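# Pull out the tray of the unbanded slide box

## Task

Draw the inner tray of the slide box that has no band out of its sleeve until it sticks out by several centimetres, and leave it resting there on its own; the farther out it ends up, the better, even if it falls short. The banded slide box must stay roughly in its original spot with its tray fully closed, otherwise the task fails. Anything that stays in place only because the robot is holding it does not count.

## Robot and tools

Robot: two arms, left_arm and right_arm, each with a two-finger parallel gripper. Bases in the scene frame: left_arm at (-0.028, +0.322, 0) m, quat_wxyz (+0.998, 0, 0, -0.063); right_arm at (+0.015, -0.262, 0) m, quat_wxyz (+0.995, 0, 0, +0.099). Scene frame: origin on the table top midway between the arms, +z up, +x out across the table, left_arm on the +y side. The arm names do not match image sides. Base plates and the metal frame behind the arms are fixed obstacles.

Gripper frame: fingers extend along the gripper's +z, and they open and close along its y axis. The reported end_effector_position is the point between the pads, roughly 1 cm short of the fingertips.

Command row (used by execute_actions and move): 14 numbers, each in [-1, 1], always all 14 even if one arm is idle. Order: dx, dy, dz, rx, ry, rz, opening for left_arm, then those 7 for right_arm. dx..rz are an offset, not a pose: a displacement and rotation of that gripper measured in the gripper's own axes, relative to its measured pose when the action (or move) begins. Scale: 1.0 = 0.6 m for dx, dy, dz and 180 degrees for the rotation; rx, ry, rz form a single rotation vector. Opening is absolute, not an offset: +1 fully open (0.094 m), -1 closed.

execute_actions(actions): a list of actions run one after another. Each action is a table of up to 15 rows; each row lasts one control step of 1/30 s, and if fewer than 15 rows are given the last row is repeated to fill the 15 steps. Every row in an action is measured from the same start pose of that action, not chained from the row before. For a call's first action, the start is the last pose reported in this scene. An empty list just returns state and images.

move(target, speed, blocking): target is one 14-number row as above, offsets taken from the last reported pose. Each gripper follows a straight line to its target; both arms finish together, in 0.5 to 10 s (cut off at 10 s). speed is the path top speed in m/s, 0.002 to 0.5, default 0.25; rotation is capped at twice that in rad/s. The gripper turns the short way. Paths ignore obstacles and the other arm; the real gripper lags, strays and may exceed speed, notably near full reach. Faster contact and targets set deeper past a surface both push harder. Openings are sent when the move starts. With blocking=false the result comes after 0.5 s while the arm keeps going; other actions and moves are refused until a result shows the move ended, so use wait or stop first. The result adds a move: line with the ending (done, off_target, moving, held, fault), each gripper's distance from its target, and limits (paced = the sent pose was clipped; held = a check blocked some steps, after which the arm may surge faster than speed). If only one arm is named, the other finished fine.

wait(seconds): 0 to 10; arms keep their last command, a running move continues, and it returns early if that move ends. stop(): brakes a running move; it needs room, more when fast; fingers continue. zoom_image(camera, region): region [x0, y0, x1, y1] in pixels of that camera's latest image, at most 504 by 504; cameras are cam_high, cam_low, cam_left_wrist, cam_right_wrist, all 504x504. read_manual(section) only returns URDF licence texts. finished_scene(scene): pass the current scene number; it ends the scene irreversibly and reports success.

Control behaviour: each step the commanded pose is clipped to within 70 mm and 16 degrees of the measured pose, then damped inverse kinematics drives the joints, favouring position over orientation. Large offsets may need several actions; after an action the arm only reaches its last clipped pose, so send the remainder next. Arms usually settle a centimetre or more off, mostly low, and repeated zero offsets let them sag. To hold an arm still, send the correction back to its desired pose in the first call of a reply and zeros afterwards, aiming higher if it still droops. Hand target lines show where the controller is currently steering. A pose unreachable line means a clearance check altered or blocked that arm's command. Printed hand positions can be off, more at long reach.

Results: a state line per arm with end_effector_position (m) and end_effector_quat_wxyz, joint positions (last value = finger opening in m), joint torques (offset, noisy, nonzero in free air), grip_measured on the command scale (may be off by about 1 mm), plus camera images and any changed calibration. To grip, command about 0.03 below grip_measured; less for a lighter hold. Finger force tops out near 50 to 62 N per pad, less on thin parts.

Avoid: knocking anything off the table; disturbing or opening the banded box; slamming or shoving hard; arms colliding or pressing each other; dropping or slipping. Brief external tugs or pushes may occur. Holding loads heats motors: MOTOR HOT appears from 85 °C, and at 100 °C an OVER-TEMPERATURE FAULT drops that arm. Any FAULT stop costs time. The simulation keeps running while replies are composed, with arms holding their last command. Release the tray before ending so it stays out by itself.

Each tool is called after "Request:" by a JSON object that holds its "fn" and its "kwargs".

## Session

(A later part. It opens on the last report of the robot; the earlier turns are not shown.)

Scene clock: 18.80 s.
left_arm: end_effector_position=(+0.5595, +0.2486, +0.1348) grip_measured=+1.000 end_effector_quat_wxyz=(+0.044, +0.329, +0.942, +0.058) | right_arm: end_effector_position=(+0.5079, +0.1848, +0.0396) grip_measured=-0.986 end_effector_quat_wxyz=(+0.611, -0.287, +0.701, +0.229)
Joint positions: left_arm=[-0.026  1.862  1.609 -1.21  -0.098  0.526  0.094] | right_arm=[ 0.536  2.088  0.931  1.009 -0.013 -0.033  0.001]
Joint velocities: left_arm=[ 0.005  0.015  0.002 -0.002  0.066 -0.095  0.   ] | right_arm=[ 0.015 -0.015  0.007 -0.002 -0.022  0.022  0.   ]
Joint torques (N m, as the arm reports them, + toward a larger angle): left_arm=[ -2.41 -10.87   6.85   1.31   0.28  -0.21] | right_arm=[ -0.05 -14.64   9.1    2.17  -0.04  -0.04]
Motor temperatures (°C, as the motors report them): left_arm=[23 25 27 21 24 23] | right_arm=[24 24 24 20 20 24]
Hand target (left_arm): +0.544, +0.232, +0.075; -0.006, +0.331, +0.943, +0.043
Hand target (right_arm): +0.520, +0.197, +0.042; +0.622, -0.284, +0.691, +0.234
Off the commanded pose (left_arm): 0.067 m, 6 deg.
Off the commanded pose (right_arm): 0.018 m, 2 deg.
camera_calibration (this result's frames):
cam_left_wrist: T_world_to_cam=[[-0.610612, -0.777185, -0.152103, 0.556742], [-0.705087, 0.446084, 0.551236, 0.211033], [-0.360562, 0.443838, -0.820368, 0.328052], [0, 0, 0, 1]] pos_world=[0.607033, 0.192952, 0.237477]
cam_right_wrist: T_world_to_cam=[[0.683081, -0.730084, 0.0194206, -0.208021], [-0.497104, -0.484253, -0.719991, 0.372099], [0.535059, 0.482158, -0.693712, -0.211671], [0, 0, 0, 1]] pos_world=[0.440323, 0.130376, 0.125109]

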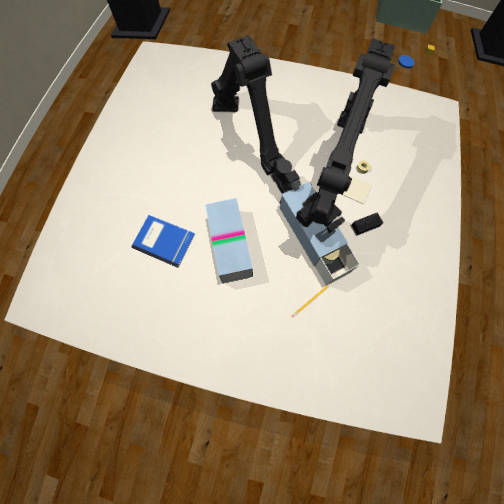

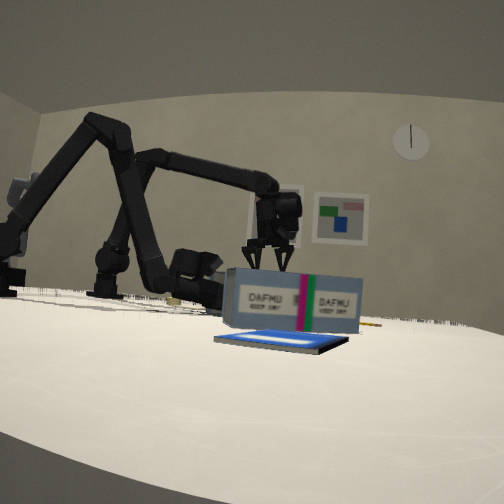

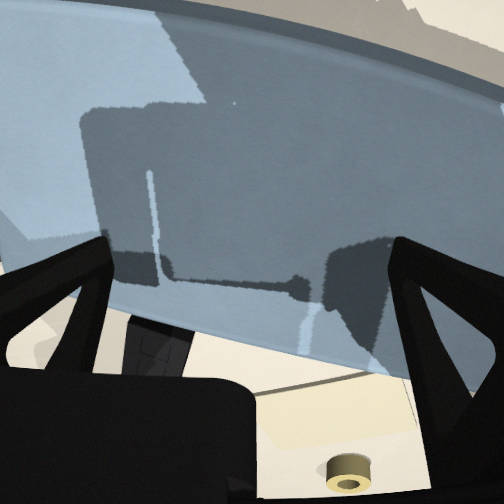

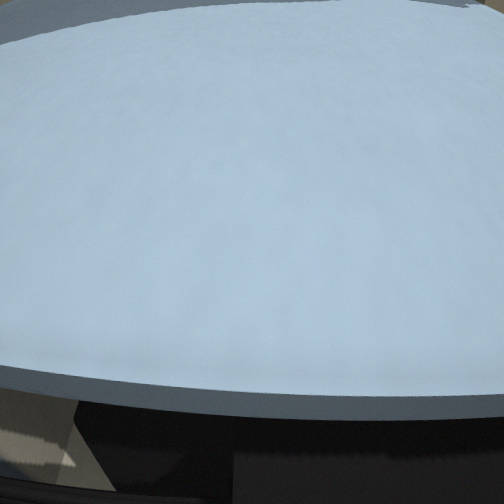

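About 9 cm of the tray now shows. Retracting both arms.

Request:
{"fn": "move", "kwargs": {"target": [0,0,-0.1,0,0,0,1, 0.02,0,-0.23,0,0.02,0,-1], "speed": 0.15}}

Scene clock: 20.23 s.
left_arm: end_effector_position=(+0.5418, +0.2520, +0.1765) grip_measured=+1.000 end_effector_quat_wxyz=(+0.029, +0.329, +0.942, +0.056) | right_arm: end_effector_position=(+0.4042, +0.0904, +0.0362) grip_measured=-0.986 end_effector_quat_wxyz=(+0.577, -0.299, +0.728, +0.217)
Joint positions: left_arm=[-0.025  1.811  1.649 -1.331 -0.1    0.526  0.094] | right_arm=[ 0.533  1.89   0.533  1.116 -0.017 -0.033  0.001]
Joint velocities: left_arm=[-0.015 -0.005 -0.007  0.002 -0.022  0.022  0.   ] | right_arm=[ 0.005  0.005  0.007 -0.007  0.037 -0.081 -0.001]
Joint torques (N m, as the arm reports them, + toward a larger angle): left_arm=[ -0.82 -16.    14.55  -0.15  -0.17   0.  ] | right_arm=[ -0.69 -13.28   3.32   2.62  -0.12  -0.09]
Motor temperatures (°C, as the motors report them): left_arm=[23 26 27 21 24 23] | right_arm=[24 25 24 20 20 24]
Hand target (left_arm): +0.551, +0.244, +0.194; +0.044, +0.329, +0.942, +0.058
Hand target (right_arm): +0.407, +0.089, +0.046; +0.589, -0.295, +0.720, +0.219
Off the commanded pose (left_arm): 0.022 m, 2 deg.
Off the commanded pose (right_arm): 0.012 m, 2 deg.
move: off_target (left_arm, right_arm)
camera_calibration (this result's frames):
cam_left_wrist: T_world_to_cam=[[-0.614208, -0.776862, -0.138688, 0.554426], [-0.688846, 0.442055, 0.574525, 0.16215], [-0.385019, 0.448413, -0.806652, 0.364046], [0, 0, 0, 1]] pos_world=[0.592394, 0.19579, 0.277392]
cam_right_wrist: T_world_to_cam=[[0.685672, -0.727722, 0.0165448, -0.207181], [-0.544292, -0.527668, -0.65216, 0.292949], [0.483322, 0.438163, -0.7579, -0.0858337], [0, 0, 0, 1]] pos_world=[0.342994, 0.0414185, 0.129424]

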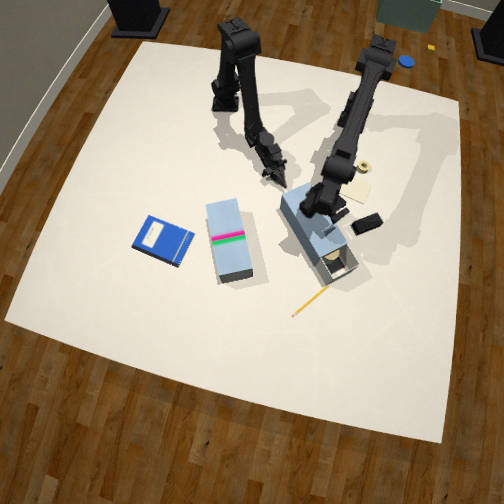

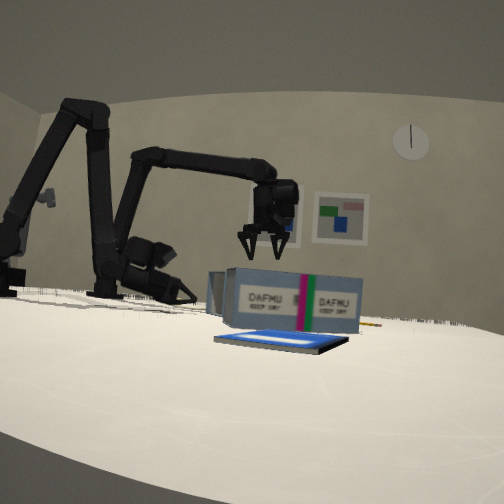

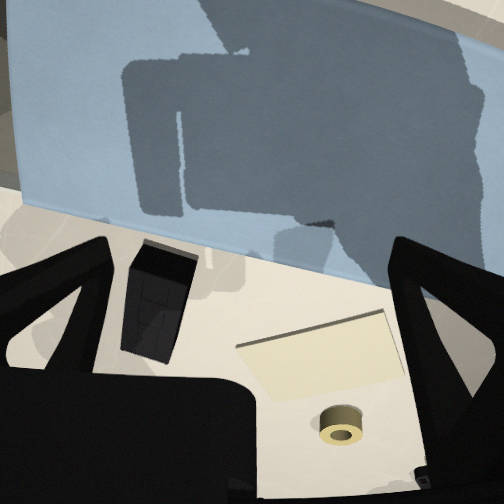

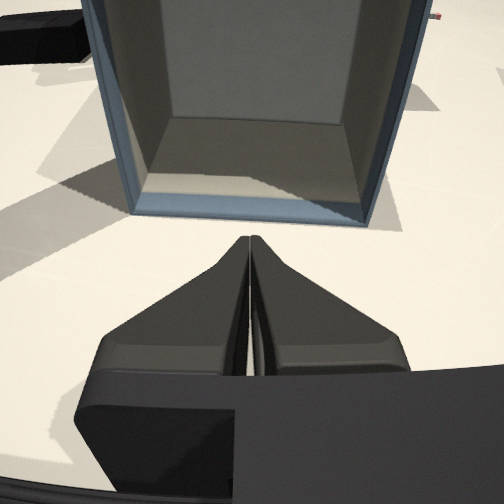

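Request:
{"fn": "finished_scene", "kwargs": {"scene": 1}}

The scene is finished: the task was done.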